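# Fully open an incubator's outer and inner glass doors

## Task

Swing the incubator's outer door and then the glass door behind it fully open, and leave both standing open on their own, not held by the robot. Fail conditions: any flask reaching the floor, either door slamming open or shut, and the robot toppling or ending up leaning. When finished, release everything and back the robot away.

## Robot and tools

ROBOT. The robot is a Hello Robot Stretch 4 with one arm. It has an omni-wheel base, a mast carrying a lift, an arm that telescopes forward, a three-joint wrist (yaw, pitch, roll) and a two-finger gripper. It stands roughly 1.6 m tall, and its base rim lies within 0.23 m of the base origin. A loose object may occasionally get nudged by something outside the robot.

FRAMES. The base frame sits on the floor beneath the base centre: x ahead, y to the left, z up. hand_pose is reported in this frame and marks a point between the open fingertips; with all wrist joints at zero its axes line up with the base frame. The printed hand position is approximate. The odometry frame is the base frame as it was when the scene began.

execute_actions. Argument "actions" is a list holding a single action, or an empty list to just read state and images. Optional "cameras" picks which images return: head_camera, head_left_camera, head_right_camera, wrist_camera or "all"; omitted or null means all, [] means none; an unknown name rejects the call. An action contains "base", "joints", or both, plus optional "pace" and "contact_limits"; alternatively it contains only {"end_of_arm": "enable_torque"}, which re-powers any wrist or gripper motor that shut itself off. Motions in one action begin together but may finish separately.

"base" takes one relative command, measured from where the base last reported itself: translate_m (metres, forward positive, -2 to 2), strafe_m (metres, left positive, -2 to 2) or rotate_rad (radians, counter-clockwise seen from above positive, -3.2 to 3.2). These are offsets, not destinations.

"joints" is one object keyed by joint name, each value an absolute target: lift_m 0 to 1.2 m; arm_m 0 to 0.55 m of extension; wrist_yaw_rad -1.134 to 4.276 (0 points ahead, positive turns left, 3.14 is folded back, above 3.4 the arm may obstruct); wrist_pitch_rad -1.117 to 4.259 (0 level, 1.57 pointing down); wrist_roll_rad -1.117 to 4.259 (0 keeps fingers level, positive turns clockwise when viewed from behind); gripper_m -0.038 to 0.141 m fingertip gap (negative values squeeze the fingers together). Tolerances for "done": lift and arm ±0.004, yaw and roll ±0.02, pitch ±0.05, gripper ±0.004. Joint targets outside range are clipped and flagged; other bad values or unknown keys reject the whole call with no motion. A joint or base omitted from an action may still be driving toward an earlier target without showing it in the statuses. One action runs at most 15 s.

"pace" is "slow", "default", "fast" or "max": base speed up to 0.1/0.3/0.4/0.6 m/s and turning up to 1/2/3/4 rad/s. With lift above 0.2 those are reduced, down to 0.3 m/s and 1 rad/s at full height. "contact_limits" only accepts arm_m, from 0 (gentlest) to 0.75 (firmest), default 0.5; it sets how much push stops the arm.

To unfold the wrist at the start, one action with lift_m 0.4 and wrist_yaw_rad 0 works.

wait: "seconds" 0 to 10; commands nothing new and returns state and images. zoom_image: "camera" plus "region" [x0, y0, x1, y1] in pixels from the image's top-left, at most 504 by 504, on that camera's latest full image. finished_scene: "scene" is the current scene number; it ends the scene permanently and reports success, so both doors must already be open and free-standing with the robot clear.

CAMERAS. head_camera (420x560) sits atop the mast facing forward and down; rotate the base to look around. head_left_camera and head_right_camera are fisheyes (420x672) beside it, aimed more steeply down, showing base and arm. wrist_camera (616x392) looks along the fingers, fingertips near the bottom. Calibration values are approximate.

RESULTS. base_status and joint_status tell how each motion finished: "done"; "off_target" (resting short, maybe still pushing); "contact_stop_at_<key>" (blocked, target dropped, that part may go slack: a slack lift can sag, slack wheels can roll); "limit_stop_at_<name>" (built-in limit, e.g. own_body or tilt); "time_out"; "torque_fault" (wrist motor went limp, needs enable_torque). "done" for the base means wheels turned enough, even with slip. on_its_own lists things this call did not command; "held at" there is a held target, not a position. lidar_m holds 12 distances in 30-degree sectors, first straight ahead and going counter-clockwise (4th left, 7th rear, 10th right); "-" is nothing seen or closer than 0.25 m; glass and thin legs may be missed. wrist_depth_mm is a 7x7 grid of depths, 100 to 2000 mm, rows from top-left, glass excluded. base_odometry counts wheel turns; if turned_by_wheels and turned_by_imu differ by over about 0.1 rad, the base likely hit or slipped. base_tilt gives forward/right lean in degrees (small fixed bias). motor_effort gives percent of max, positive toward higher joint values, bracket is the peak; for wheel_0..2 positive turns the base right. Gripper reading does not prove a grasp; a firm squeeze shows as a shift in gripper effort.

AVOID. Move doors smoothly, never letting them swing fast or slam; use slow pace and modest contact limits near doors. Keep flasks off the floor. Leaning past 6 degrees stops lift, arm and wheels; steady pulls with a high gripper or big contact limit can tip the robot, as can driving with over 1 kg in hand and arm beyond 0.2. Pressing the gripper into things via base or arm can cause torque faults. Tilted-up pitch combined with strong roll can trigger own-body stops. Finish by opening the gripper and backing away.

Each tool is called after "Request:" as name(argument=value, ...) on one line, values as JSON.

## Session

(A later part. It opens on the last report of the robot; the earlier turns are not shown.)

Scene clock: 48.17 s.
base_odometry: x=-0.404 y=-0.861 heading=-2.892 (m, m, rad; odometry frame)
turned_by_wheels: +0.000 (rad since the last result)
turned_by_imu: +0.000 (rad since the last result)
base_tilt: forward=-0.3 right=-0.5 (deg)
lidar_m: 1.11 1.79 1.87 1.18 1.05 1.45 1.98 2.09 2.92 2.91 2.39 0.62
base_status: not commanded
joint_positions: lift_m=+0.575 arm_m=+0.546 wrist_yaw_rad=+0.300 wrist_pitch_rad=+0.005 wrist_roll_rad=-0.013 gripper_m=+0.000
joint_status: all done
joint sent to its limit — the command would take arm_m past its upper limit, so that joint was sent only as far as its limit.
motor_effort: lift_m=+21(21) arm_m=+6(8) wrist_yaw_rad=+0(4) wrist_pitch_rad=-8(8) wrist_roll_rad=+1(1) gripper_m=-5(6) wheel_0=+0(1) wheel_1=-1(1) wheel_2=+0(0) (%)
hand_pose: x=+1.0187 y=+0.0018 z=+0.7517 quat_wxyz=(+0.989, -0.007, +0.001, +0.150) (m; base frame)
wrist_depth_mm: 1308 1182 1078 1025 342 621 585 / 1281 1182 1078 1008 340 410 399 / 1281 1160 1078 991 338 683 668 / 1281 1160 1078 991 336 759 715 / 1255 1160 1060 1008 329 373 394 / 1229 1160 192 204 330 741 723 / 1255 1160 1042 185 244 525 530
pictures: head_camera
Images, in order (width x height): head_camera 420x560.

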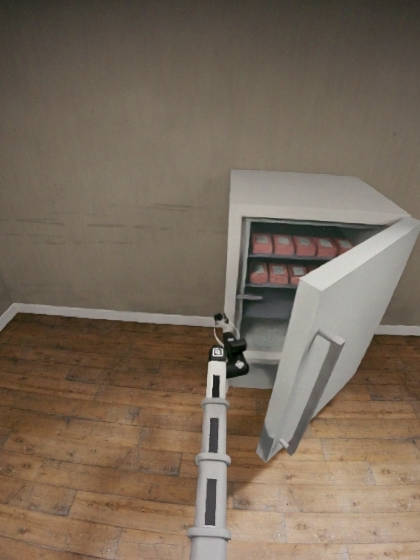

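Request:
execute_actions(actions=[{"joints": {"wrist_yaw_rad": -0.9}}], cameras=["head_camera", "wrist_camera"])

Scene clock: 49.70 s.
base_odometry: x=-0.404 y=-0.861 heading=-2.892 (m, m, rad; odometry frame)
turned_by_wheels: +0.000 (rad since the last result)
turned_by_imu: +0.000 (rad since the last result)
base_tilt: forward=-0.2 right=-0.3 (deg)
lidar_m: 1.08 1.82 1.87 1.18 1.03 1.47 1.97 2.11 2.91 2.91 2.43 0.63
base_status: not commanded
joint_positions: lift_m=+0.575 arm_m=+0.546 wrist_yaw_rad=-0.900 wrist_pitch_rad=+0.005 wrist_roll_rad=-0.013 gripper_m=+0.000
joint_status: all done
motor_effort: lift_m=+21(21) arm_m=+6(6) wrist_yaw_rad=-1(8) wrist_pitch_rad=-8(8) wrist_roll_rad=+1(1) gripper_m=-7(6) wheel_0=+0(0) wheel_1=-1(1) wheel_2=+0(0) (%)
hand_pose: x=+0.8282 y=-0.2803 z=+0.7517 quat_wxyz=(+0.901, -0.005, +0.005, -0.435) (m; base frame)
wrist_depth_mm: 647 647 676 723 267 153 120 / 484 798 820 750 265 152 119 / 750 723 768 750 263 151 119 / 549 917 798 750 260 150 118 / 788 976 842 732 258 150 118 / 778 707 191 204 231 148 117 / 512 554 778 184 180 148 117
pictures: head_camera, wrist_camera
camera_calibration (this result's frames):
wrist_camera: T_world_to_cam=[[-0.809202, -0.586399, 0.0364554, 0.470603], [-0.021039, -0.0330876, -0.999231, 0.815737], [0.587154, -0.809346, 0.0144374, -0.494673], [0, 0, 0, 1]] pos_world=[0.688424, -0.0974099, 0.805096]
Images, in order (width x height): head_camera 420x560, wrist_camera 616x392.

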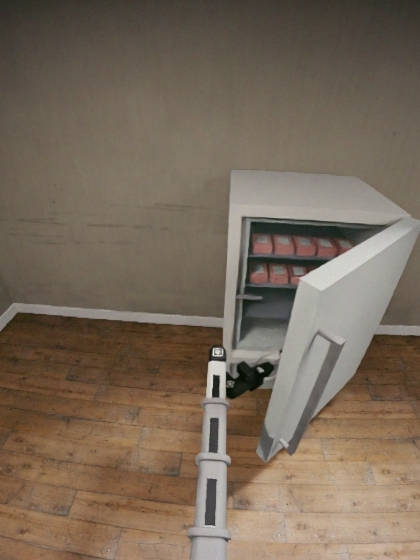

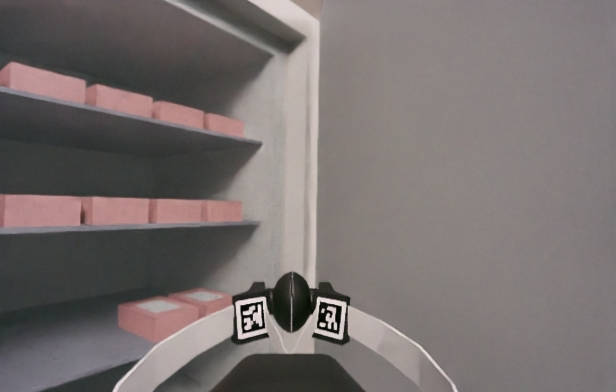

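Request:
execute_actions(actions=[{"base": {"strafe_m": -0.15}, "joints": {"arm_m": 0.44}, "pace": "slow"}], cameras=["head_camera"])

Request:
execute_actions(actions=[], cameras=[])

Scene clock: 52.77 s.
base_odometry: x=-0.441 y=-0.716 heading=-2.893 (m, m, rad; odometry frame)
turned_by_wheels: +0.000 (rad since the last result)
turned_by_imu: +0.000 (rad since the last result)
base_tilt: forward=-0.3 right=-0.3 (deg)
lidar_m: 1.10 1.83 2.02 1.22 1.19 1.74 1.97 2.05 2.87 2.79 2.40 0.51
base_status: done
joint_positions: lift_m=+0.575 arm_m=+0.441 wrist_yaw_rad=-0.900 wrist_pitch_rad=+0.005 wrist_roll_rad=-0.013 gripper_m=+0.000
joint_status: all done
motor_effort: lift_m=+21(21) arm_m=-6(6) wrist_yaw_rad=-2(13) wrist_pitch_rad=-8(8) wrist_roll_rad=+2(1) gripper_m=-6(8) wheel_0=+0(14) wheel_1=-3(3) wheel_2=-1(6) (%)
hand_pose: x=+0.7230 y=-0.2803 z=+0.7517 quat_wxyz=(+0.901, -0.005, +0.005, -0.435) (m; base frame)
wrist_depth_mm: 640 654 683 286 172 123 - / 798 788 691 282 170 122 - / 750 723 691 278 169 121 - / 854 723 691 276 168 121 - / 891 778 683 272 167 121 - / 654 683 191 204 165 119 - / 820 723 525 185 152 119 -
pictures: head_camera
Images, in order (width x height): head_camera 420x560.

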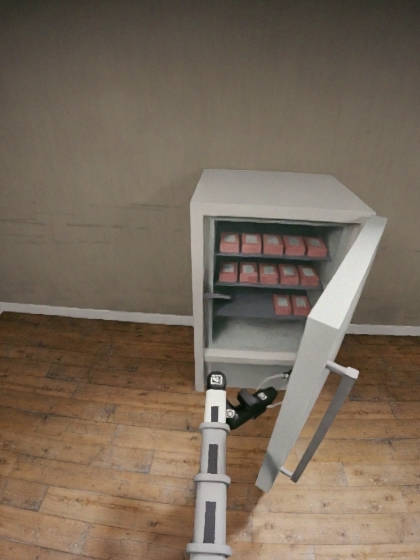

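Scene clock: 52.77 s.
base_odometry: x=-0.441 y=-0.716 heading=-2.893 (m, m, rad; odometry frame)
turned_by_wheels: +0.000 (rad since the last result)
turned_by_imu: +0.000 (rad since the last result)
base_tilt: forward=-0.3 right=-0.3 (deg)
lidar_m: 1.10 1.83 2.02 1.22 1.19 1.74 1.97 2.05 2.87 2.79 2.40 0.51
base_status: done
joint_positions: lift_m=+0.575 arm_m=+0.441 wrist_yaw_rad=-0.900 wrist_pitch_rad=+0.005 wrist_roll_rad=-0.013 gripper_m=+0.000
joint_status: all done
motor_effort: lift_m=+21(21) arm_m=-6(6) wrist_yaw_rad=-2(13) wrist_pitch_rad=-8(8) wrist_roll_rad=+2(1) gripper_m=-6(8) wheel_0=+0(14) wheel_1=-3(3) wheel_2=-1(6) (%)
hand_pose: x=+0.7230 y=-0.2803 z=+0.7517 quat_wxyz=(+0.901, -0.005, +0.005, -0.435) (m; base frame)
wrist_depth_mm: 640 654 683 286 172 123 - / 798 788 691 282 170 122 - / 750 723 691 278 169 121 - / 854 723 691 276 168 121 - / 891 778 683 272 167 121 - / 654 683 191 204 165 119 - / 820 723 525 185 152 119 -
pictures: none
No camera images: the call's "cameras" was empty. Leave "cameras" out to get every camera's image.

Request:
execute_actions(actions=[{"base": {"strafe_m": -0.16}}], cameras=["head_camera"])

Request:
wait(seconds=0.7)

Request:
wait(seconds=1.0)

Scene clock: 54.83 s.
base_odometry: x=-0.480 y=-0.561 heading=-2.893 (m, m, rad; odometry frame)
turned_by_wheels: +0.000 (rad since the last result)
turned_by_imu: +0.001 (rad since the last result)
base_tilt: forward=-0.3 right=-0.3 (deg)
lidar_m: 1.10 1.81 2.18 1.33 1.33 1.93 1.99 2.07 2.70 2.62 0.52 0.50
base_status: done
joint_positions: lift_m=+0.575 arm_m=+0.441 wrist_yaw_rad=-0.900 wrist_pitch_rad=+0.005 wrist_roll_rad=-0.013 gripper_m=+0.000
joint_status: not commanded
motor_effort: lift_m=+21(21) arm_m=-6(6) wrist_yaw_rad=-1(14) wrist_pitch_rad=-7(8) wrist_roll_rad=+3(2) gripper_m=-6(6) wheel_0=+0(14) wheel_1=+0(10) wheel_2=+0(4) (%)
hand_pose: x=+0.7229 y=-0.2803 z=+0.7517 quat_wxyz=(+0.901, -0.005, +0.005, -0.435) (m; base frame)
wrist_depth_mm: 609 564 433 342 282 239 214 / 597 564 433 340 281 239 213 / 621 564 430 338 279 236 213 / 574 559 424 334 277 236 211 / 640 564 421 332 276 236 211 / 597 549 191 204 268 234 210 / 554 539 392 184 210 232 208
pictures: head_camera
Images, in order (width x height): head_camera 420x560.

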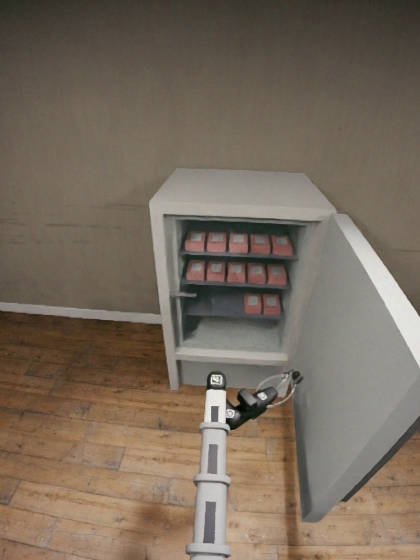

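Scene clock: 55.53 s.
base_odometry: x=-0.480 y=-0.561 heading=-2.893 (m, m, rad; odometry frame)
turned_by_wheels: +0.000 (rad since the last result)
turned_by_imu: +0.000 (rad since the last result)
base_tilt: forward=-0.3 right=-0.3 (deg)
lidar_m: 1.10 1.80 2.16 1.34 1.38 1.91 1.99 2.05 2.70 2.62 0.54 0.53
base_status: done
joint_positions: lift_m=+0.575 arm_m=+0.441 wrist_yaw_rad=-0.900 wrist_pitch_rad=+0.005 wrist_roll_rad=-0.013 gripper_m=+0.000
joint_status: not commanded
motor_effort: lift_m=+21(21) arm_m=-6(6) wrist_yaw_rad=-2(14) wrist_pitch_rad=-8(8) wrist_roll_rad=+2(2) gripper_m=-6(6) wheel_0=+0(14) wheel_1=+0(10) wheel_2=-1(4) (%)
hand_pose: x=+0.7229 y=-0.2803 z=+0.7517 quat_wxyz=(+0.901, -0.005, +0.005, -0.435) (m; base frame)
wrist_depth_mm: 597 569 455 368 310 267 241 / 603 569 452 366 309 267 240 / 621 569 445 364 307 265 240 / 580 559 442 362 304 264 239 / 634 559 439 357 303 262 237 / 591 544 191 203 297 263 236 / 559 544 413 184 224 260 235
wait: 0.70 s; at rest by 0.27 s
pictures: head_camera, head_left_camera, head_right_camera, wrist_camera
camera_calibration (this result's frames):
wrist_camera: T_world_to_cam=[[-0.809239, -0.586347, 0.0364554, 0.385437], [-0.0210411, -0.0330864, -0.999231, 0.813523], [0.587102, -0.809384, 0.0144374, -0.432828], [0, 0, 0, 1]] pos_world=[0.583142, -0.0974081, 0.805096]
Images, in order (width x height): head_camera 420x560, head_left_camera 420x672, head_right_camera 420x672, wrist_camera 616x392.

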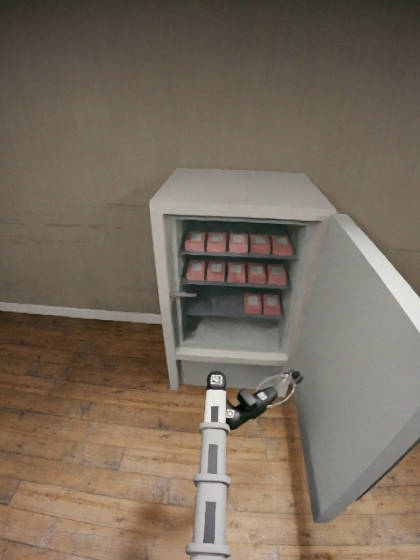

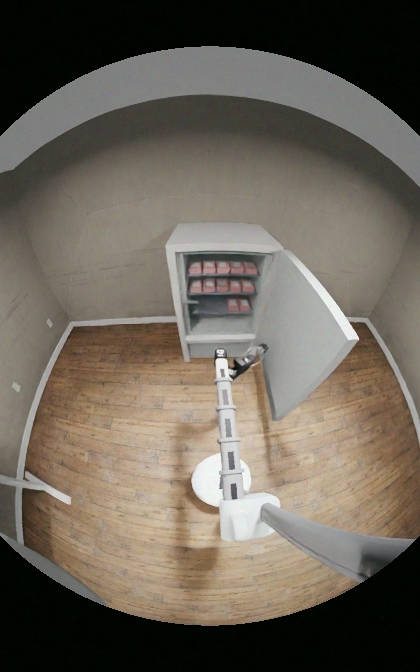

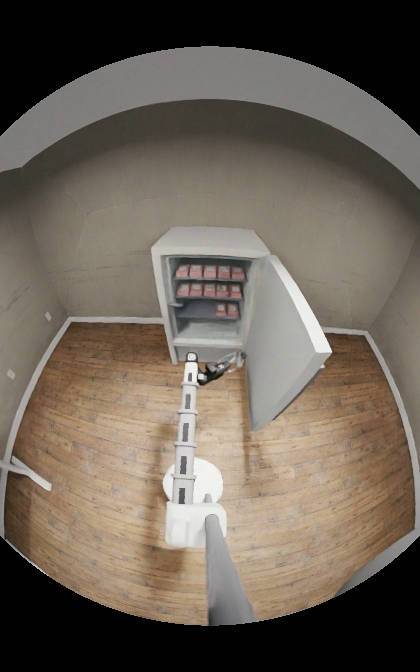

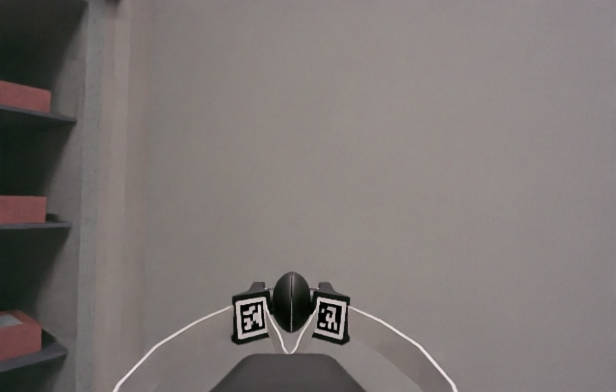

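Scene clock: 56.53 s.
base_odometry: x=-0.480 y=-0.561 heading=-2.893 (m, m, rad; odometry frame)
turned_by_wheels: +0.000 (rad since the last result)
turned_by_imu: +0.000 (rad since the last result)
base_tilt: forward=-0.2 right=-0.4 (deg)
lidar_m: 1.10 1.82 2.15 1.32 1.39 1.90 1.98 2.09 2.72 2.61 0.54 0.53
base_status: done
joint_positions: lift_m=+0.575 arm_m=+0.441 wrist_yaw_rad=-0.900 wrist_pitch_rad=+0.005 wrist_roll_rad=-0.013 gripper_m=+0.000
joint_status: not commanded
motor_effort: lift_m=+21(21) arm_m=-6(6) wrist_yaw_rad=-2(14) wrist_pitch_rad=-8(8) wrist_roll_rad=+2(2) gripper_m=-7(6) wheel_0=+0(14) wheel_1=+0(10) wheel_2=-1(4) (%)
hand_pose: x=+0.7229 y=-0.2803 z=+0.7517 quat_wxyz=(+0.901, -0.005, +0.005, -0.435) (m; base frame)
wrist_depth_mm: 603 569 455 370 310 267 242 / 597 564 452 366 309 267 241 / 615 559 445 366 307 265 240 / 574 559 445 362 307 264 238 / 634 564 439 357 303 263 237 / 597 549 191 204 296 260 236 / 554 539 413 184 224 259 235
wait: 1.00 s; at rest by 0.27 s
pictures: head_camera, head_left_camera, head_right_camera, wrist_camera
camera_calibration (this result's frames):
wrist_camera: T_world_to_cam=[[-0.809239, -0.586347, 0.0364555, 0.385436], [-0.0210411, -0.0330865, -0.999231, 0.813523], [0.587102, -0.809384, 0.0144375, -0.432828], [0, 0, 0, 1]] pos_world=[0.583142, -0.0974081, 0.805096]
Images, in order (width x height): head_camera 420x560, head_left_camera 420x672, head_right_camera 420x672, wrist_camera 616x392.

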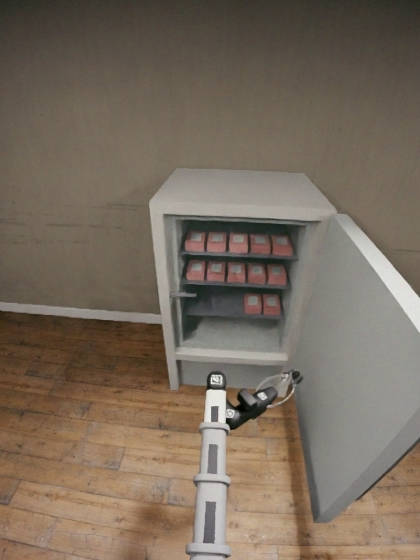

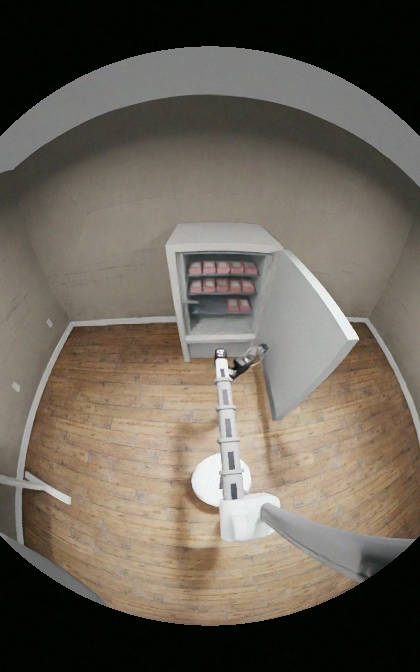

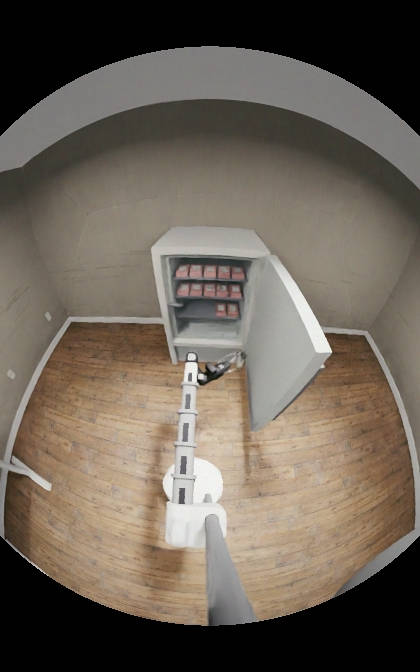

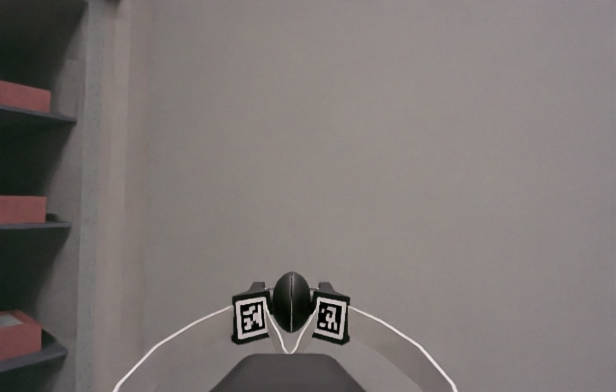

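Request:
execute_actions(actions=[{"base": {"strafe_m": -0.225}, "pace": "slow"}], cameras=["head_right_camera"])

Scene clock: 60.27 s.
base_odometry: x=-0.536 y=-0.343 heading=-2.893 (m, m, rad; odometry frame)
turned_by_wheels: +0.000 (rad since the last result)
turned_by_imu: +0.000 (rad since the last result)
base_tilt: forward=-0.2 right=-0.2 (deg)
lidar_m: 0.92 1.16 2.42 1.53 1.59 2.07 2.00 2.06 2.50 2.39 0.60 0.55
base_status: done
joint_positions: lift_m=+0.575 arm_m=+0.441 wrist_yaw_rad=-0.900 wrist_pitch_rad=+0.005 wrist_roll_rad=-0.013 gripper_m=+0.000
joint_status: not commanded
motor_effort: lift_m=+21(21) arm_m=-6(6) wrist_yaw_rad=-1(11) wrist_pitch_rad=-8(8) wrist_roll_rad=+0(1) gripper_m=-6(5) wheel_0=+2(15) wheel_1=-1(2) wheel_2=-1(5) (%)
hand_pose: x=+0.7228 y=-0.2803 z=+0.7516 quat_wxyz=(+0.901, -0.005, +0.005, -0.435) (m; base frame)
wrist_depth_mm: 320 290 265 244 226 211 200 / 319 287 264 242 225 210 200 / 315 286 263 242 224 208 198 / 314 285 260 240 224 207 198 / 310 281 259 238 221 206 197 / 309 282 191 204 218 206 196 / 307 276 252 184 190 205 195
pictures: head_right_camera
Images, in order (width x height): head_right_camera 420x672.

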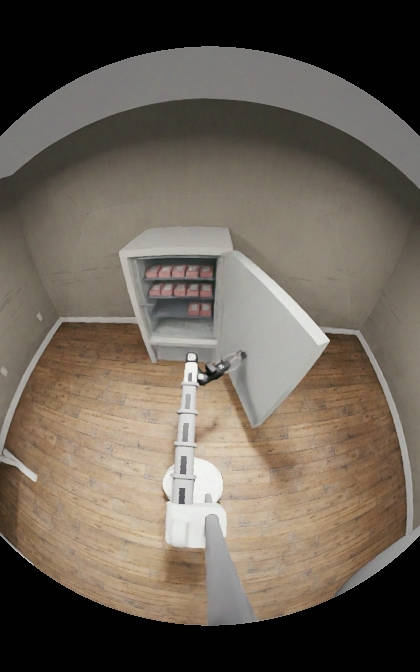

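Request:
execute_actions(actions=[{"base": {"strafe_m": -0.02}, "pace": "slow"}], cameras=[])

Scene clock: 61.60 s.
base_odometry: x=-0.540 y=-0.324 heading=-2.889 (m, m, rad; odometry frame)
turned_by_wheels: +0.004 (rad since the last result)
turned_by_imu: +0.004 (rad since the last result)
base_tilt: forward=-0.3 right=-0.4 (deg)
lidar_m: 0.86 1.15 2.43 1.57 1.62 2.06 2.00 2.07 2.45 2.37 0.58 0.53
base_status: done
joint_positions: lift_m=+0.575 arm_m=+0.440 wrist_yaw_rad=-0.912 wrist_pitch_rad=+0.004 wrist_roll_rad=-0.013 gripper_m=+0.000
joint_status: not commanded
on_its_own: wrist_yaw_rad is at rest, and its effort (+35) is outside its rest range (-13 to +13)
motor_effort: lift_m=+21(21) arm_m=+0(5) wrist_yaw_rad=+35(35) wrist_pitch_rad=-4(8) wrist_roll_rad=+1(1) gripper_m=-3(5) wheel_0=+31(36) wheel_1=+9(11) wheel_2=+7(9) (%)
hand_pose: x=+0.7183 y=-0.2817 z=+0.7520 quat_wxyz=(+0.898, -0.005, +0.005, -0.440) (m; base frame)
wrist_depth_mm: 309 281 256 236 221 206 195 / 307 279 256 236 220 204 195 / 304 277 254 235 218 204 193 / 303 276 253 234 217 203 193 / 300 274 251 232 216 202 191 / 300 271 189 201 213 201 190 / 297 264 249 180 189 199 190
pictures: none
No camera images: the call's "cameras" was empty. Leave "cameras" out to get every camera's image.

Request:
execute_actions(actions=[{"base": {"strafe_m": 0.516}, "joints": {"wrist_yaw_rad": 0.0, "wrist_roll_rad": 1.57, "arm_m": 0.35, "gripper_m": 0.06, "lift_m": 0.577}, "pace": "max"}], cameras=["wrist_camera"])

Request:
execute_actions(actions=[{"base": {"translate_m": 0.225}, "pace": "max"}], cameras=["wrist_camera", "head_camera"])

Scene clock: 64.67 s.
base_odometry: x=-0.411 y=-0.823 heading=-2.889 (m, m, rad; odometry frame)
turned_by_wheels: +0.000 (rad since the last result)
turned_by_imu: -0.003 (rad since the last result)
base_tilt: forward=-0.3 right=-0.4 (deg)
lidar_m: 1.11 1.82 1.90 1.07 1.06 1.55 1.96 2.07 2.91 2.89 0.93 1.08
base_status: done
joint_positions: lift_m=+0.577 arm_m=+0.351 wrist_yaw_rad=+0.000 wrist_pitch_rad=+0.005 wrist_roll_rad=+1.569 gripper_m=+0.060
joint_status: all done
motor_effort: lift_m=+21(23) arm_m=-6(7) wrist_yaw_rad=+0(42) wrist_pitch_rad=-7(8) wrist_roll_rad=+4(8) gripper_m=-4(9) wheel_0=+2(31) wheel_1=+0(14) wheel_2=+0(8) (%)
hand_pose: x=+0.8104 y=-0.0874 z=+0.7536 quat_wxyz=(+0.708, +0.707, +0.002, -0.002) (m; base frame)
wrist_depth_mm: 585 759 788 917 854 691 597 / 591 778 788 1078 946 691 597 / 591 768 788 1078 946 699 597 / 591 768 788 1060 946 691 597 / 591 603 603 615 615 627 591 / 549 544 207 559 216 574 574 / 1138 1138 1138 161 1182 1182 1025
pictures: wrist_camera
camera_calibration (this result's frames):
wrist_camera: T_world_to_cam=[[-0.0491084, -0.0241248, -0.998502, 0.782311], [0.0176653, 0.999531, -0.0250184, 0.148455], [0.998637, -0.0188674, -0.0486592, -0.544995], [0, 0, 0, 1]] pos_world=[0.580048, -0.139795, 0.758334]
Images, in order (width x height): wrist_camera 616x392.

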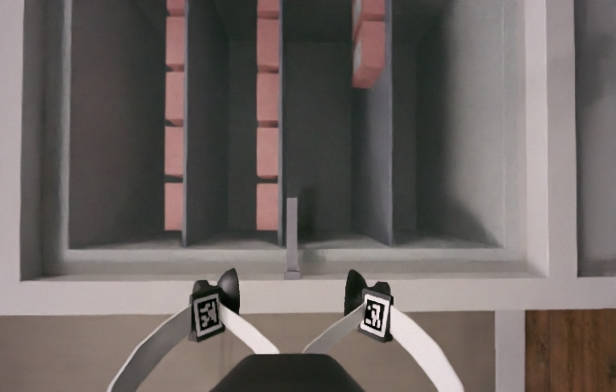

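Scene clock: 66.50 s.
base_odometry: x=-0.629 y=-0.880 heading=-2.889 (m, m, rad; odometry frame)
turned_by_wheels: +0.000 (rad since the last result)
turned_by_imu: -0.001 (rad since the last result)
base_tilt: forward=-0.3 right=-0.4 (deg)
lidar_m: 0.90 1.59 1.89 1.83 1.16 1.55 2.18 2.32 3.00 0.91 0.88 0.92
base_status: done
joint_positions: lift_m=+0.577 arm_m=+0.351 wrist_yaw_rad=+0.000 wrist_pitch_rad=+0.005 wrist_roll_rad=+1.570 gripper_m=+0.060
joint_status: not commanded
motor_effort: lift_m=+21(22) arm_m=-6(6) wrist_yaw_rad=+0(0) wrist_pitch_rad=-8(8) wrist_roll_rad=+3(3) gripper_m=-3(3) wheel_0=-1(8) wheel_1=-1(6) wheel_2=+2(11) (%)
hand_pose: x=+0.8104 y=-0.0874 z=+0.7536 quat_wxyz=(+0.708, +0.707, +0.002, -0.002) (m; base frame)
wrist_depth_mm: 535 452 683 842 539 699 496 / 535 452 691 842 603 691 496 / 535 452 683 842 609 691 496 / 535 452 691 831 603 699 496 / 484 439 544 445 484 539 452 / 368 375 207 355 217 392 392 / 322 324 325 161 334 338 343
pictures: head_camera, wrist_camera
camera_calibration (this result's frames):
wrist_camera: T_world_to_cam=[[-0.0491067, -0.0241248, -0.998502, 0.782309], [0.0175994, 0.999532, -0.0250152, 0.148488], [0.998638, -0.0188015, -0.0486592, -0.544971], [0, 0, 0, 1]] pos_world=[0.580033, -0.139792, 0.758334]
Images, in order (width x height): head_camera 420x560, wrist_camera 616x392.

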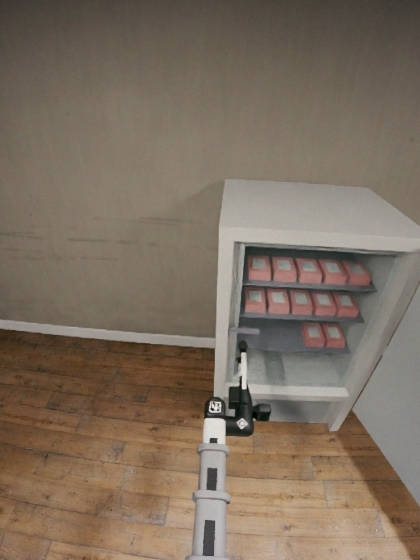

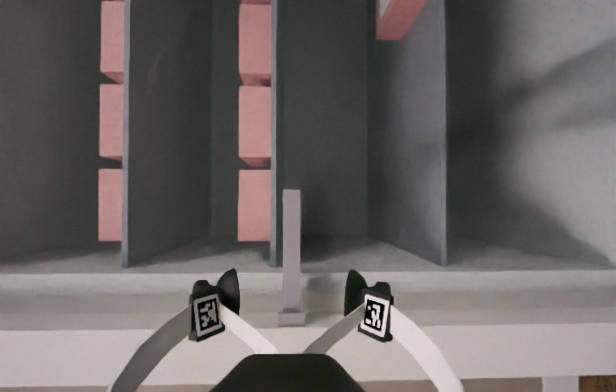

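Request:
execute_actions(actions=[{"base": {"strafe_m": -0.011}, "joints": {"arm_m": 0.469, "gripper_m": 0.05}, "contact_limits": {"arm_m": 0.2}}], cameras=["wrist_camera"])

Scene clock: 68.20 s.
base_odometry: x=-0.632 y=-0.869 heading=-2.889 (m, m, rad; odometry frame)
turned_by_wheels: +0.000 (rad since the last result)
turned_by_imu: +0.000 (rad since the last result)
base_tilt: forward=-0.3 right=-0.3 (deg)
lidar_m: 0.89 1.57 1.90 1.85 1.16 1.54 2.20 2.31 2.99 0.90 0.87 0.93
base_status: done
joint_positions: lift_m=+0.577 arm_m=+0.468 wrist_yaw_rad=+0.000 wrist_pitch_rad=+0.005 wrist_roll_rad=+1.570 gripper_m=+0.050
joint_status: all done
motor_effort: lift_m=+22(22) arm_m=+6(6) wrist_yaw_rad=-1(0) wrist_pitch_rad=-7(8) wrist_roll_rad=+4(4) gripper_m=-5(3) wheel_0=+1(4) wheel_1=+0(10) wheel_2=+0(2) (%)
contact_limits: arm_m 0.2
hand_pose: x=+0.9273 y=-0.0874 z=+0.7536 quat_wxyz=(+0.708, +0.707, +0.002, -0.002) (m; base frame)
wrist_depth_mm: 315 418 357 723 603 375 496 / 315 418 324 715 609 373 496 / 317 415 609 723 603 375 496 / 315 418 324 723 597 375 492 / 312 413 413 413 492 375 469 / 279 279 196 264 267 283 282 / 256 241 260 150 257 268 272
pictures: wrist_camera
camera_calibration (this result's frames):
wrist_camera: T_world_to_cam=[[-0.0490613, -0.0240607, -0.998506, 0.788029], [0.0174995, 0.999536, -0.0249453, 0.146442], [0.998642, -0.0186972, -0.0486175, -0.661742], [0, 0, 0, 1]] pos_world=[0.696942, -0.139786, 0.758333]
Images, in order (width x height): wrist_camera 616x392.

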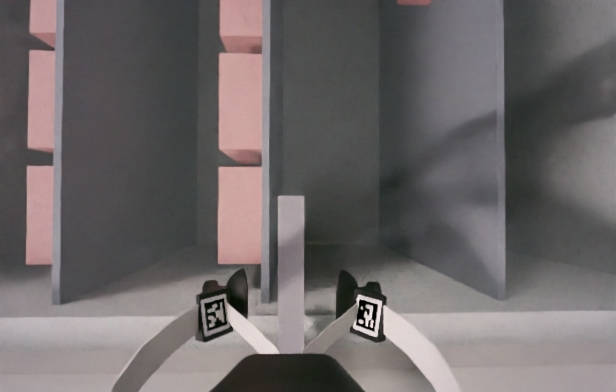

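Request:
execute_actions(actions=[{"joints": {"arm_m": 0.476, "gripper_m": -0.015}, "contact_limits": {"arm_m": 0.2}}], cameras=["wrist_camera"])

Request:
execute_actions(actions=[{"joints": {"wrist_roll_rad": 1.25}}], cameras=["wrist_camera"])

Scene clock: 69.77 s.
base_odometry: x=-0.632 y=-0.869 heading=-2.889 (m, m, rad; odometry frame)
turned_by_wheels: +0.000 (rad since the last result)
turned_by_imu: +0.000 (rad since the last result)
base_tilt: forward=-0.3 right=-0.3 (deg)
lidar_m: 0.89 1.58 1.89 1.84 1.17 1.55 2.19 2.34 2.97 0.89 0.87 0.91
base_status: not commanded
joint_positions: lift_m=+0.577 arm_m=+0.476 wrist_yaw_rad=+0.003 wrist_pitch_rad=+0.004 wrist_roll_rad=+1.570 gripper_m=-0.014
joint_status: all done
motor_effort: lift_m=+21(21) arm_m=+2(8) wrist_yaw_rad=-8(7) wrist_pitch_rad=-6(7) wrist_roll_rad=+5(3) gripper_m=-22(20) wheel_0=-1(1) wheel_1=+0(1) wheel_2=+4(3) (%)
contact_limits: arm_m 0.2
hand_pose: x=+0.9354 y=-0.0866 z=+0.7537 quat_wxyz=(+0.708, +0.707, +0.003, -0.001) (m; base frame)
wrist_depth_mm: 309 415 334 715 609 349 500 / 309 415 315 715 615 349 500 / 315 415 609 699 609 351 500 / 306 415 315 707 609 349 496 / 306 407 407 410 492 349 473 / 276 278 190 207 281 279 279 / 247 239 252 213 240 259 263
pictures: wrist_camera
camera_calibration (this result's frames):
wrist_camera: T_world_to_cam=[[-0.0486116, -0.024195, -0.998525, 0.788136], [0.0147561, 0.99958, -0.024939, 0.148074], [0.998709, -0.0159466, -0.0482342, -0.669881], [0, 0, 0, 1]] pos_world=[0.705143, -0.139625, 0.758355]
Images, in order (width x height): wrist_camera 616x392.

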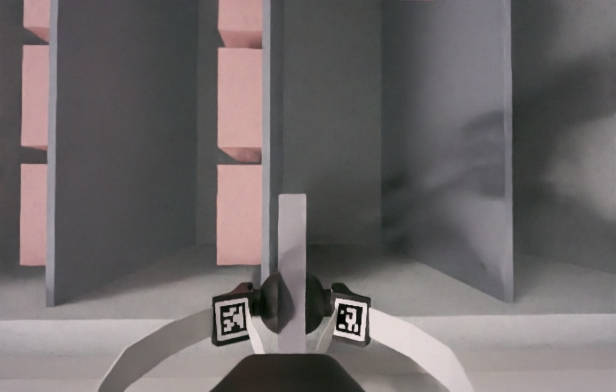

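Scene clock: 70.50 s.
base_odometry: x=-0.632 y=-0.869 heading=-2.889 (m, m, rad; odometry frame)
turned_by_wheels: +0.000 (rad since the last result)
turned_by_imu: +0.000 (rad since the last result)
base_tilt: forward=-0.3 right=-0.3 (deg)
lidar_m: 0.88 1.56 1.89 1.84 1.16 1.52 2.20 2.33 2.99 0.89 0.88 0.92
base_status: not commanded
joint_positions: lift_m=+0.577 arm_m=+0.476 wrist_yaw_rad=+0.002 wrist_pitch_rad=+0.005 wrist_roll_rad=+1.253 gripper_m=-0.014
joint_status: all done
motor_effort: lift_m=+22(22) arm_m=+1(1) wrist_yaw_rad=-6(8) wrist_pitch_rad=-7(6) wrist_roll_rad=-8(9) gripper_m=-22(23) wheel_0=-1(1) wheel_1=+0(1) wheel_2=+3(3) (%)
hand_pose: x=+0.9353 y=-0.0869 z=+0.7537 quat_wxyz=(+0.810, +0.586, +0.002, -0.001) (m; base frame)
wrist_depth_mm: 430 312 480 330 715 445 342 / 442 322 564 317 723 480 340 / 433 347 634 377 707 427 338 / 309 387 609 315 707 384 500 / 250 291 353 462 597 351 500 / 241 252 189 209 404 347 484 / 201 202 228 214 257 291 397
pictures: wrist_camera
camera_calibration (this result's frames):
wrist_camera: T_world_to_cam=[[-0.0479617, -0.333922, -0.94138, 0.717491], [0.0145427, 0.942131, -0.334929, 0.377232], [0.998743, -0.029754, -0.04033, -0.676982], [0, 0, 0, 1]] pos_world=[0.705057, -0.13596, 0.774475]
Images, in order (width x height): wrist_camera 616x392.

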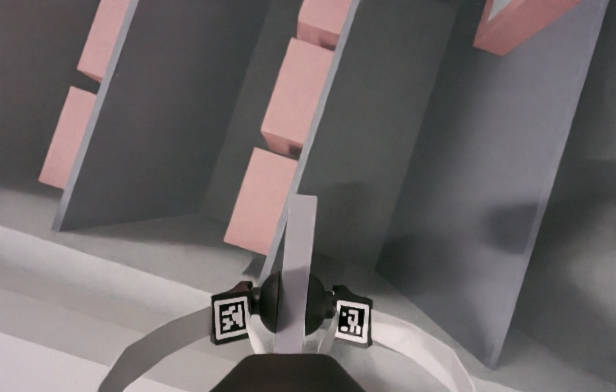

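Request:
execute_actions(actions=[{"joints": {"wrist_roll_rad": -0.03}}], cameras=["wrist_camera"])

Scene clock: 72.00 s.
base_odometry: x=-0.632 y=-0.869 heading=-2.889 (m, m, rad; odometry frame)
turned_by_wheels: +0.000 (rad since the last result)
turned_by_imu: +0.000 (rad since the last result)
base_tilt: forward=-0.3 right=-0.4 (deg)
lidar_m: 0.89 1.59 1.90 1.84 1.15 1.56 2.18 2.31 2.97 0.89 0.88 0.93
base_status: not commanded
joint_positions: lift_m=+0.577 arm_m=+0.476 wrist_yaw_rad=-0.002 wrist_pitch_rad=+0.009 wrist_roll_rad=-0.028 gripper_m=-0.014
joint_status: all done
motor_effort: lift_m=+21(22) arm_m=+1(1) wrist_yaw_rad=+6(6) wrist_pitch_rad=-19(18) wrist_roll_rad=-5(11) gripper_m=-18(20) wheel_0=-1(1) wheel_1=+0(0) wheel_2=+1(3) (%)
hand_pose: x=+0.9349 y=-0.0881 z=+0.7525 quat_wxyz=(+1.000, -0.014, +0.004, -0.001) (m; base frame)
wrist_depth_mm: 820 207 259 320 324 322 324 / 831 208 258 384 377 373 366 / 809 206 257 615 707 676 647 / 820 206 256 329 715 715 661 / 798 205 256 315 319 319 320 / 809 205 188 213 707 707 683 / 809 204 244 213 477 530 517
pictures: wrist_camera
camera_calibration (this result's frames):
wrist_camera: T_world_to_cam=[[-0.0460184, -0.997635, 0.0510481, -0.0910818], [0.00890145, -0.0515097, -0.998633, 0.795113], [0.998901, -0.0455011, 0.0112508, -0.717062], [0, 0, 0, 1]] pos_world=[0.705005, -0.0825374, 0.806743]
Images, in order (width x height): wrist_camera 616x392.

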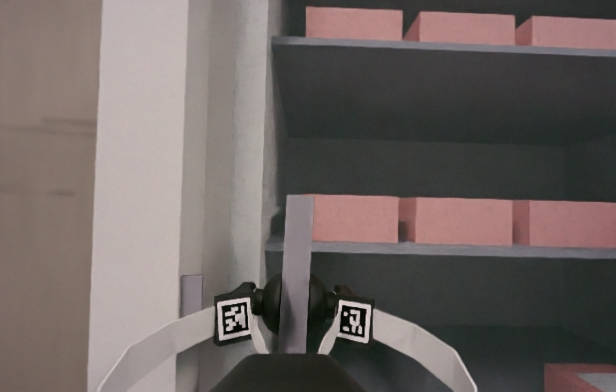

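Request:
execute_actions(actions=[{"base": {"strafe_m": -0.037}, "joints": {"arm_m": 0.365, "wrist_yaw_rad": 0.07}, "pace": "slow"}], cameras=["wrist_camera"])

Scene clock: 74.83 s.
base_odometry: x=-0.641 y=-0.833 heading=-2.888 (m, m, rad; odometry frame)
turned_by_wheels: +0.000 (rad since the last result)
turned_by_imu: +0.000 (rad since the last result)
base_tilt: forward=-0.2 right=-0.4 (deg)
lidar_m: 0.89 1.58 1.96 1.87 1.19 1.59 2.18 2.33 2.93 0.85 0.83 0.91
base_status: done
joint_positions: lift_m=+0.577 arm_m=+0.366 wrist_yaw_rad=+0.070 wrist_pitch_rad=+0.009 wrist_roll_rad=-0.028 gripper_m=-0.014
joint_status: all done
motor_effort: lift_m=+21(21) arm_m=-6(10) wrist_yaw_rad=+1(33) wrist_pitch_rad=-18(19) wrist_roll_rad=-3(3) gripper_m=-18(19) wheel_0=+2(11) wheel_1=+0(11) wheel_2=+3(4) (%)
hand_pose: x=+0.8309 y=-0.0671 z=+0.7525 quat_wxyz=(+0.999, -0.014, +0.004, +0.035) (m; base frame)
wrist_depth_mm: 976 976 334 603 640 621 621 / 976 960 338 424 418 410 407 / 976 960 345 621 707 676 647 / 976 960 347 418 798 788 683 / 960 946 317 407 798 788 668 / 960 946 187 204 798 788 707 / 960 235 314 211 459 500 459
pictures: wrist_camera
camera_calibration (this result's frames):
wrist_camera: T_world_to_cam=[[0.0258734, -0.998332, 0.0516094, -0.135156], [0.0126313, -0.0512961, -0.998604, 0.794015], [0.999585, 0.0264892, 0.0112831, -0.607963], [0, 0, 0, 1]] pos_world=[0.601179, -0.0780958, 0.806741]
Images, in order (width x height): wrist_camera 616x392.

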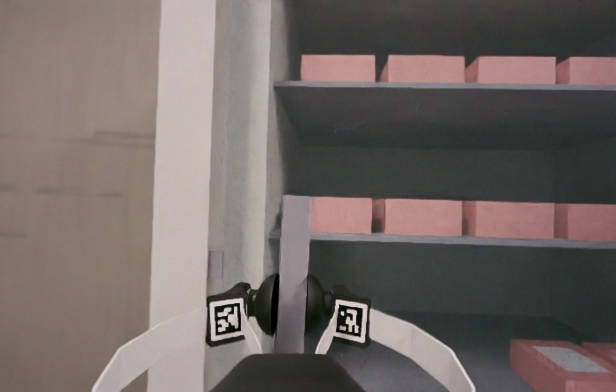

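Request:
execute_actions(actions=[{"base": {"strafe_m": -0.061}, "joints": {"arm_m": 0.261, "wrist_yaw_rad": 0.15}}], cameras=[])

Request:
execute_actions(actions=[{"base": {"strafe_m": -0.085}, "joints": {"arm_m": 0.169, "wrist_yaw_rad": 0.25}}], cameras=["wrist_camera"])

Scene clock: 76.33 s.
base_odometry: x=-0.656 y=-0.774 heading=-2.888 (m, m, rad; odometry frame)
turned_by_wheels: +0.000 (rad since the last result)
turned_by_imu: +0.000 (rad since the last result)
base_tilt: forward=-0.3 right=-0.4 (deg)
lidar_m: 0.88 1.57 1.99 1.94 1.26 1.65 2.18 2.33 2.90 0.81 0.77 0.90
base_status: done
joint_positions: lift_m=+0.577 arm_m=+0.262 wrist_yaw_rad=+0.152 wrist_pitch_rad=+0.010 wrist_roll_rad=-0.029 gripper_m=-0.014
joint_status: all done
motor_effort: lift_m=+21(21) arm_m=-6(12) wrist_yaw_rad=-7(33) wrist_pitch_rad=-21(21) wrist_roll_rad=-1(3) gripper_m=-18(20) wheel_0=+2(1) wheel_1=+2(12) wheel_2=+2(3) (%)
hand_pose: x=+0.7314 y=-0.0426 z=+0.7522 quat_wxyz=(+0.997, -0.015, +0.004, +0.076) (m; base frame)
wrist_depth_mm: 1138 1138 452 603 634 627 621 / 1160 1118 459 525 564 496 480 / 1160 1098 459 627 707 683 654 / 1160 1098 430 521 891 842 668 / 1160 1098 430 504 891 854 691 / 1138 1098 202 209 809 831 723 / 1138 615 424 211 488 500 477
pictures: none
No camera images: the call's "cameras" was empty. Leave "cameras" out to get every camera's image.

Scene clock: 77.70 s.
base_odometry: x=-0.677 y=-0.692 heading=-2.887 (m, m, rad; odometry frame)
turned_by_wheels: +0.001 (rad since the last result)
turned_by_imu: +0.000 (rad since the last result)
base_tilt: forward=-0.2 right=-0.4 (deg)
lidar_m: 0.88 1.56 2.09 1.96 1.29 1.80 2.21 2.32 2.80 0.74 0.71 0.80
base_status: done
joint_positions: lift_m=+0.577 arm_m=+0.170 wrist_yaw_rad=+0.255 wrist_pitch_rad=+0.010 wrist_roll_rad=-0.029 gripper_m=-0.014
joint_status: all done
on_its_own: wrist_yaw_rad is at rest, and its effort (-15) is outside its rest range (-13 to +13)
motor_effort: lift_m=+21(22) arm_m=-5(10) wrist_yaw_rad=-15(36) wrist_pitch_rad=-23(23) wrist_roll_rad=+0(1) gripper_m=-19(21) wheel_0=+3(12) wheel_1=+1(15) wheel_2=+2(2) (%)
hand_pose: x=+0.6421 y=-0.0118 z=+0.7520 quat_wxyz=(+0.992, -0.015, +0.003, +0.127) (m; base frame)
wrist_depth_mm: 1430 1336 569 627 634 621 615 / 1397 1336 574 707 854 778 707 / 1430 1308 574 634 707 691 654 / 1397 1308 580 615 960 917 676 / 1430 1308 580 820 960 904 741 / 1397 1308 201 213 809 831 683 / 1397 160 539 213 732 544 521
pictures: wrist_camera
camera_calibration (this result's frames):
wrist_camera: T_world_to_cam=[[0.209423, -0.976419, 0.0524252, -0.193255], [0.0205535, -0.0492065, -0.998577, 0.793707], [0.977609, 0.210203, 0.00976381, -0.403219], [0, 0, 0, 1]] pos_world=[0.418349, -0.0648842, 0.806646]
Images, in order (width x height): wrist_camera 616x392.

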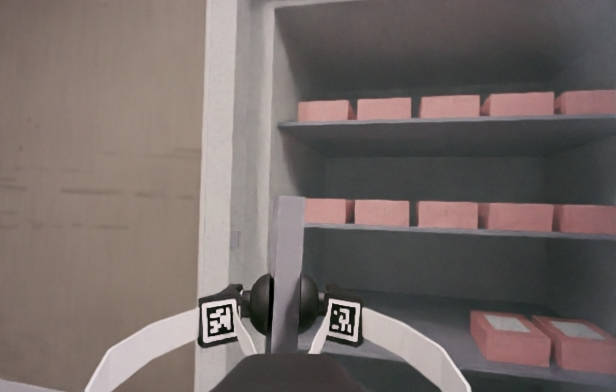

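Request:
execute_actions(actions=[{"base": {"strafe_m": -0.094}, "joints": {"arm_m": 0.092, "wrist_yaw_rad": 0.36, "lift_m": 0.572}}], cameras=["wrist_camera"])

Scene clock: 79.33 s.
base_odometry: x=-0.701 y=-0.601 heading=-2.887 (m, m, rad; odometry frame)
turned_by_wheels: +0.000 (rad since the last result)
turned_by_imu: +0.000 (rad since the last result)
base_tilt: forward=-0.3 right=-0.4 (deg)
lidar_m: 0.89 0.93 2.18 1.96 1.42 1.94 2.21 2.31 2.71 2.61 0.62 0.72
base_status: done
joint_positions: lift_m=+0.572 arm_m=+0.093 wrist_yaw_rad=+0.364 wrist_pitch_rad=+0.006 wrist_roll_rad=-0.029 gripper_m=-0.014
joint_status: all done
motor_effort: lift_m=+15(21) arm_m=-6(9) wrist_yaw_rad=-11(38) wrist_pitch_rad=-9(23) wrist_roll_rad=+1(1) gripper_m=-19(23) wheel_0=+2(6) wheel_1=+1(9) wheel_2=+1(3) (%)
hand_pose: x=+0.5646 y=+0.0209 z=+0.7489 quat_wxyz=(+0.983, -0.015, +0.000, +0.181) (m; base frame)
wrist_depth_mm: 1808 1576 1430 676 634 621 615 / 1756 1576 1397 788 917 831 750 / 1756 1537 1397 699 691 668 640 / 1756 1576 683 699 1008 946 676 / 1708 1499 676 854 1025 960 768 / 1708 1499 203 205 820 842 691 / 1661 788 668 213 854 597 559
pictures: wrist_camera
camera_calibration (this result's frames):
wrist_camera: T_world_to_cam=[[0.313845, -0.948029, 0.0523671, -0.204416], [0.0301459, -0.0451765, -0.998524, 0.788217], [0.948995, 0.314961, 0.0144008, -0.323877], [0, 0, 0, 1]] pos_world=[0.347751, -0.0561754, 0.802422]
Images, in order (width x height): wrist_camera 616x392.

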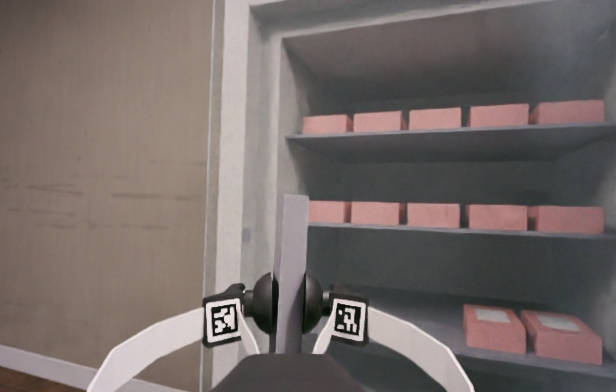

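Request:
execute_actions(actions=[{"base": {"strafe_m": -0.11}, "joints": {"arm_m": 0.035, "wrist_yaw_rad": 0.45}}], cameras=["wrist_camera", "head_camera"])

Scene clock: 81.13 s.
base_odometry: x=-0.728 y=-0.494 heading=-2.886 (m, m, rad; odometry frame)
turned_by_wheels: +0.001 (rad since the last result)
turned_by_imu: +0.001 (rad since the last result)
base_tilt: forward=-0.2 right=-0.4 (deg)
lidar_m: 0.86 0.95 2.18 1.94 1.51 2.12 2.23 2.35 2.59 2.50 0.51 0.58
base_status: done
joint_positions: lift_m=+0.572 arm_m=+0.036 wrist_yaw_rad=+0.460 wrist_pitch_rad=+0.005 wrist_roll_rad=-0.029 gripper_m=-0.014
joint_status: all done
on_its_own: wrist_yaw_rad is at rest, and its effort (-30) is outside its rest range (-13 to +13)
motor_effort: lift_m=+15(15) arm_m=-3(7) wrist_yaw_rad=-30(48) wrist_pitch_rad=-6(11) wrist_roll_rad=-1(1) gripper_m=-17(23) wheel_0=+7(5) wheel_1=+6(13) wheel_2=+1(1) (%)
hand_pose: x=+0.5038 y=+0.0499 z=+0.7492 quat_wxyz=(+0.974, -0.015, -0.001, +0.228) (m; base frame)
wrist_depth_mm: - 1863 1618 723 661 627 591 / - 1808 1576 831 904 891 741 / - 1756 1537 809 809 741 634 / - 1808 1537 809 1078 976 683 / 1983 1808 1537 891 1098 976 715 / 1983 1808 198 204 842 707 634 / 1863 156 1499 220 854 878 609
pictures: head_camera, wrist_camera
camera_calibration (this result's frames):
wrist_camera: T_world_to_cam=[[0.403811, -0.913345, 0.0523202, -0.204937], [0.0353167, -0.0415845, -0.998511, 0.788866], [0.914161, 0.405057, 0.0154641, -0.262993], [0, 0, 0, 1]] pos_world=[0.295313, -0.0478465, 0.80248]
Images, in order (width x height): head_camera 420x560, wrist_camera 616x392.

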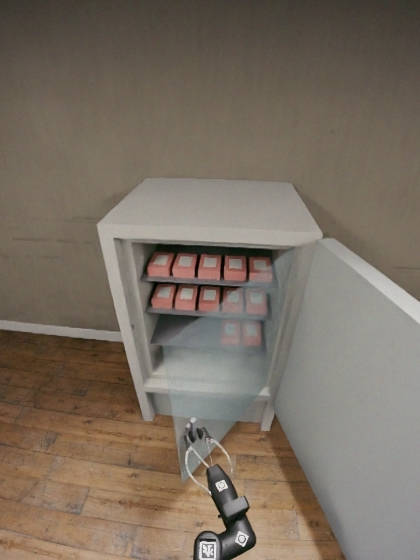

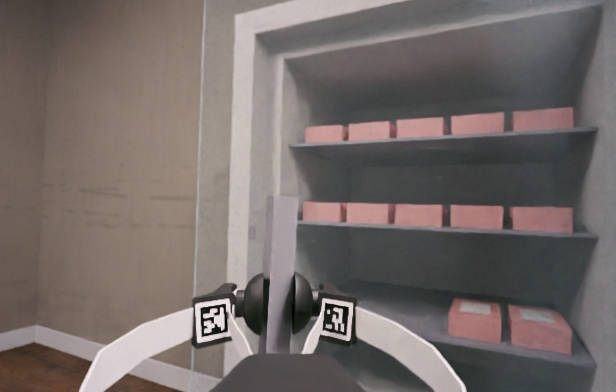

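Request:
execute_actions(actions=[{"joints": {"gripper_m": 0.05, "wrist_yaw_rad": 0.485}}], cameras=[])

Request:
execute_actions(actions=[{"base": {"translate_m": -0.1}, "joints": {"arm_m": 0.0, "wrist_yaw_rad": 0.45}, "pace": "fast"}], cameras=["wrist_camera", "head_camera"])

Scene clock: 82.87 s.
base_odometry: x=-0.729 y=-0.495 heading=-2.887 (m, m, rad; odometry frame)
turned_by_wheels: -0.001 (rad since the last result)
turned_by_imu: -0.001 (rad since the last result)
base_tilt: forward=-0.2 right=-0.4 (deg)
lidar_m: 0.87 0.93 2.18 1.94 1.53 2.13 2.22 2.35 2.58 2.50 0.50 0.58
base_status: not commanded
joint_positions: lift_m=+0.572 arm_m=+0.036 wrist_yaw_rad=+0.485 wrist_pitch_rad=+0.005 wrist_roll_rad=-0.029 gripper_m=+0.050
joint_status: all done
motor_effort: lift_m=+16(15) arm_m=-3(3) wrist_yaw_rad=-1(32) wrist_pitch_rad=-7(7) wrist_roll_rad=+1(0) gripper_m=-3(18) wheel_0=+4(7) wheel_1=+3(6) wheel_2=+2(2) (%)
hand_pose: x=+0.5024 y=+0.0573 z=+0.7492 quat_wxyz=(+0.971, -0.015, -0.001, +0.240) (m; base frame)
wrist_depth_mm: - 1863 1576 723 661 621 603 / - 1921 1618 788 917 891 809 / - 1863 1576 798 809 676 627 / - 1863 1576 788 1078 976 809 / - 1863 1537 854 1098 960 798 / - 1808 208 750 691 707 683 / 1863 1618 1499 166 917 878 597
pictures: none
No camera images: the call's "cameras" was empty. Leave "cameras" out to get every camera's image.

Scene clock: 84.23 s.
base_odometry: x=-0.632 y=-0.469 heading=-2.886 (m, m, rad; odometry frame)
turned_by_wheels: +0.000 (rad since the last result)
turned_by_imu: +0.000 (rad since the last result)
base_tilt: forward=-0.3 right=-0.5 (deg)
lidar_m: 0.59 1.03 2.31 1.58 1.50 2.14 2.13 2.21 2.57 2.48 0.56 0.63
base_status: done
joint_positions: lift_m=+0.572 arm_m=+0.001 wrist_yaw_rad=+0.450 wrist_pitch_rad=+0.005 wrist_roll_rad=-0.029 gripper_m=+0.050
joint_status: all done
motor_effort: lift_m=+15(15) arm_m=-6(6) wrist_yaw_rad=+1(2) wrist_pitch_rad=-6(7) wrist_roll_rad=+0(0) gripper_m=-5(4) wheel_0=+1(8) wheel_1=+1(10) wheel_2=-1(11) (%)
hand_pose: x=+0.4697 y=+0.0468 z=+0.7491 quat_wxyz=(+0.975, -0.015, -0.001, +0.223) (m; base frame)
wrist_depth_mm: - - 1756 1499 788 707 654 / - 1983 1756 891 904 891 699 / - 1983 1708 917 1025 946 707 / - 1921 1661 891 1182 1098 691 / - 1983 1708 878 1255 1138 676 / - 1983 208 854 831 798 676 / 1863 1618 1661 166 931 1008 676
pictures: head_camera, wrist_camera
camera_calibration (this result's frames):
wrist_camera: T_world_to_cam=[[0.39435, -0.917463, 0.0524394, -0.189448], [0.0347415, -0.0421388, -0.998508, 0.790173], [0.918303, 0.395583, 0.0152566, -0.231967], [0, 0, 0, 1]] pos_world=[0.260273, -0.0487528, 0.802467]
Images, in order (width x height): head_camera 420x560, wrist_camera 616x392.

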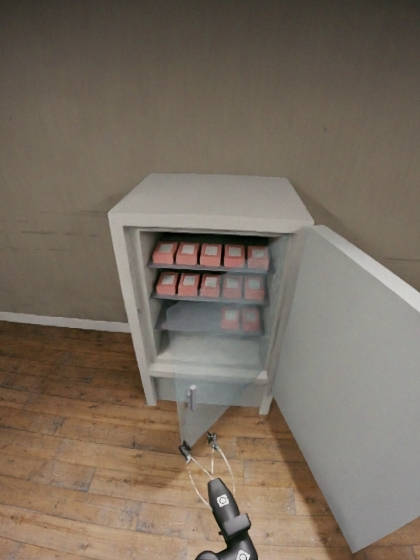

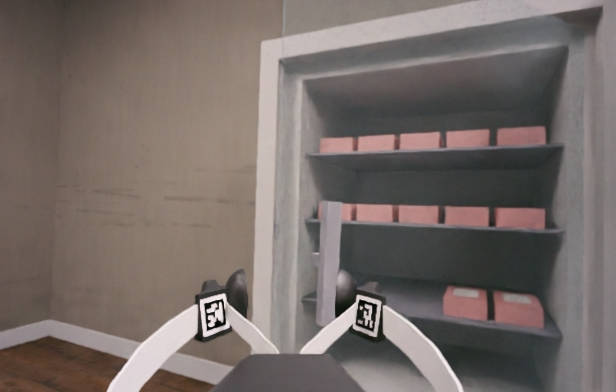

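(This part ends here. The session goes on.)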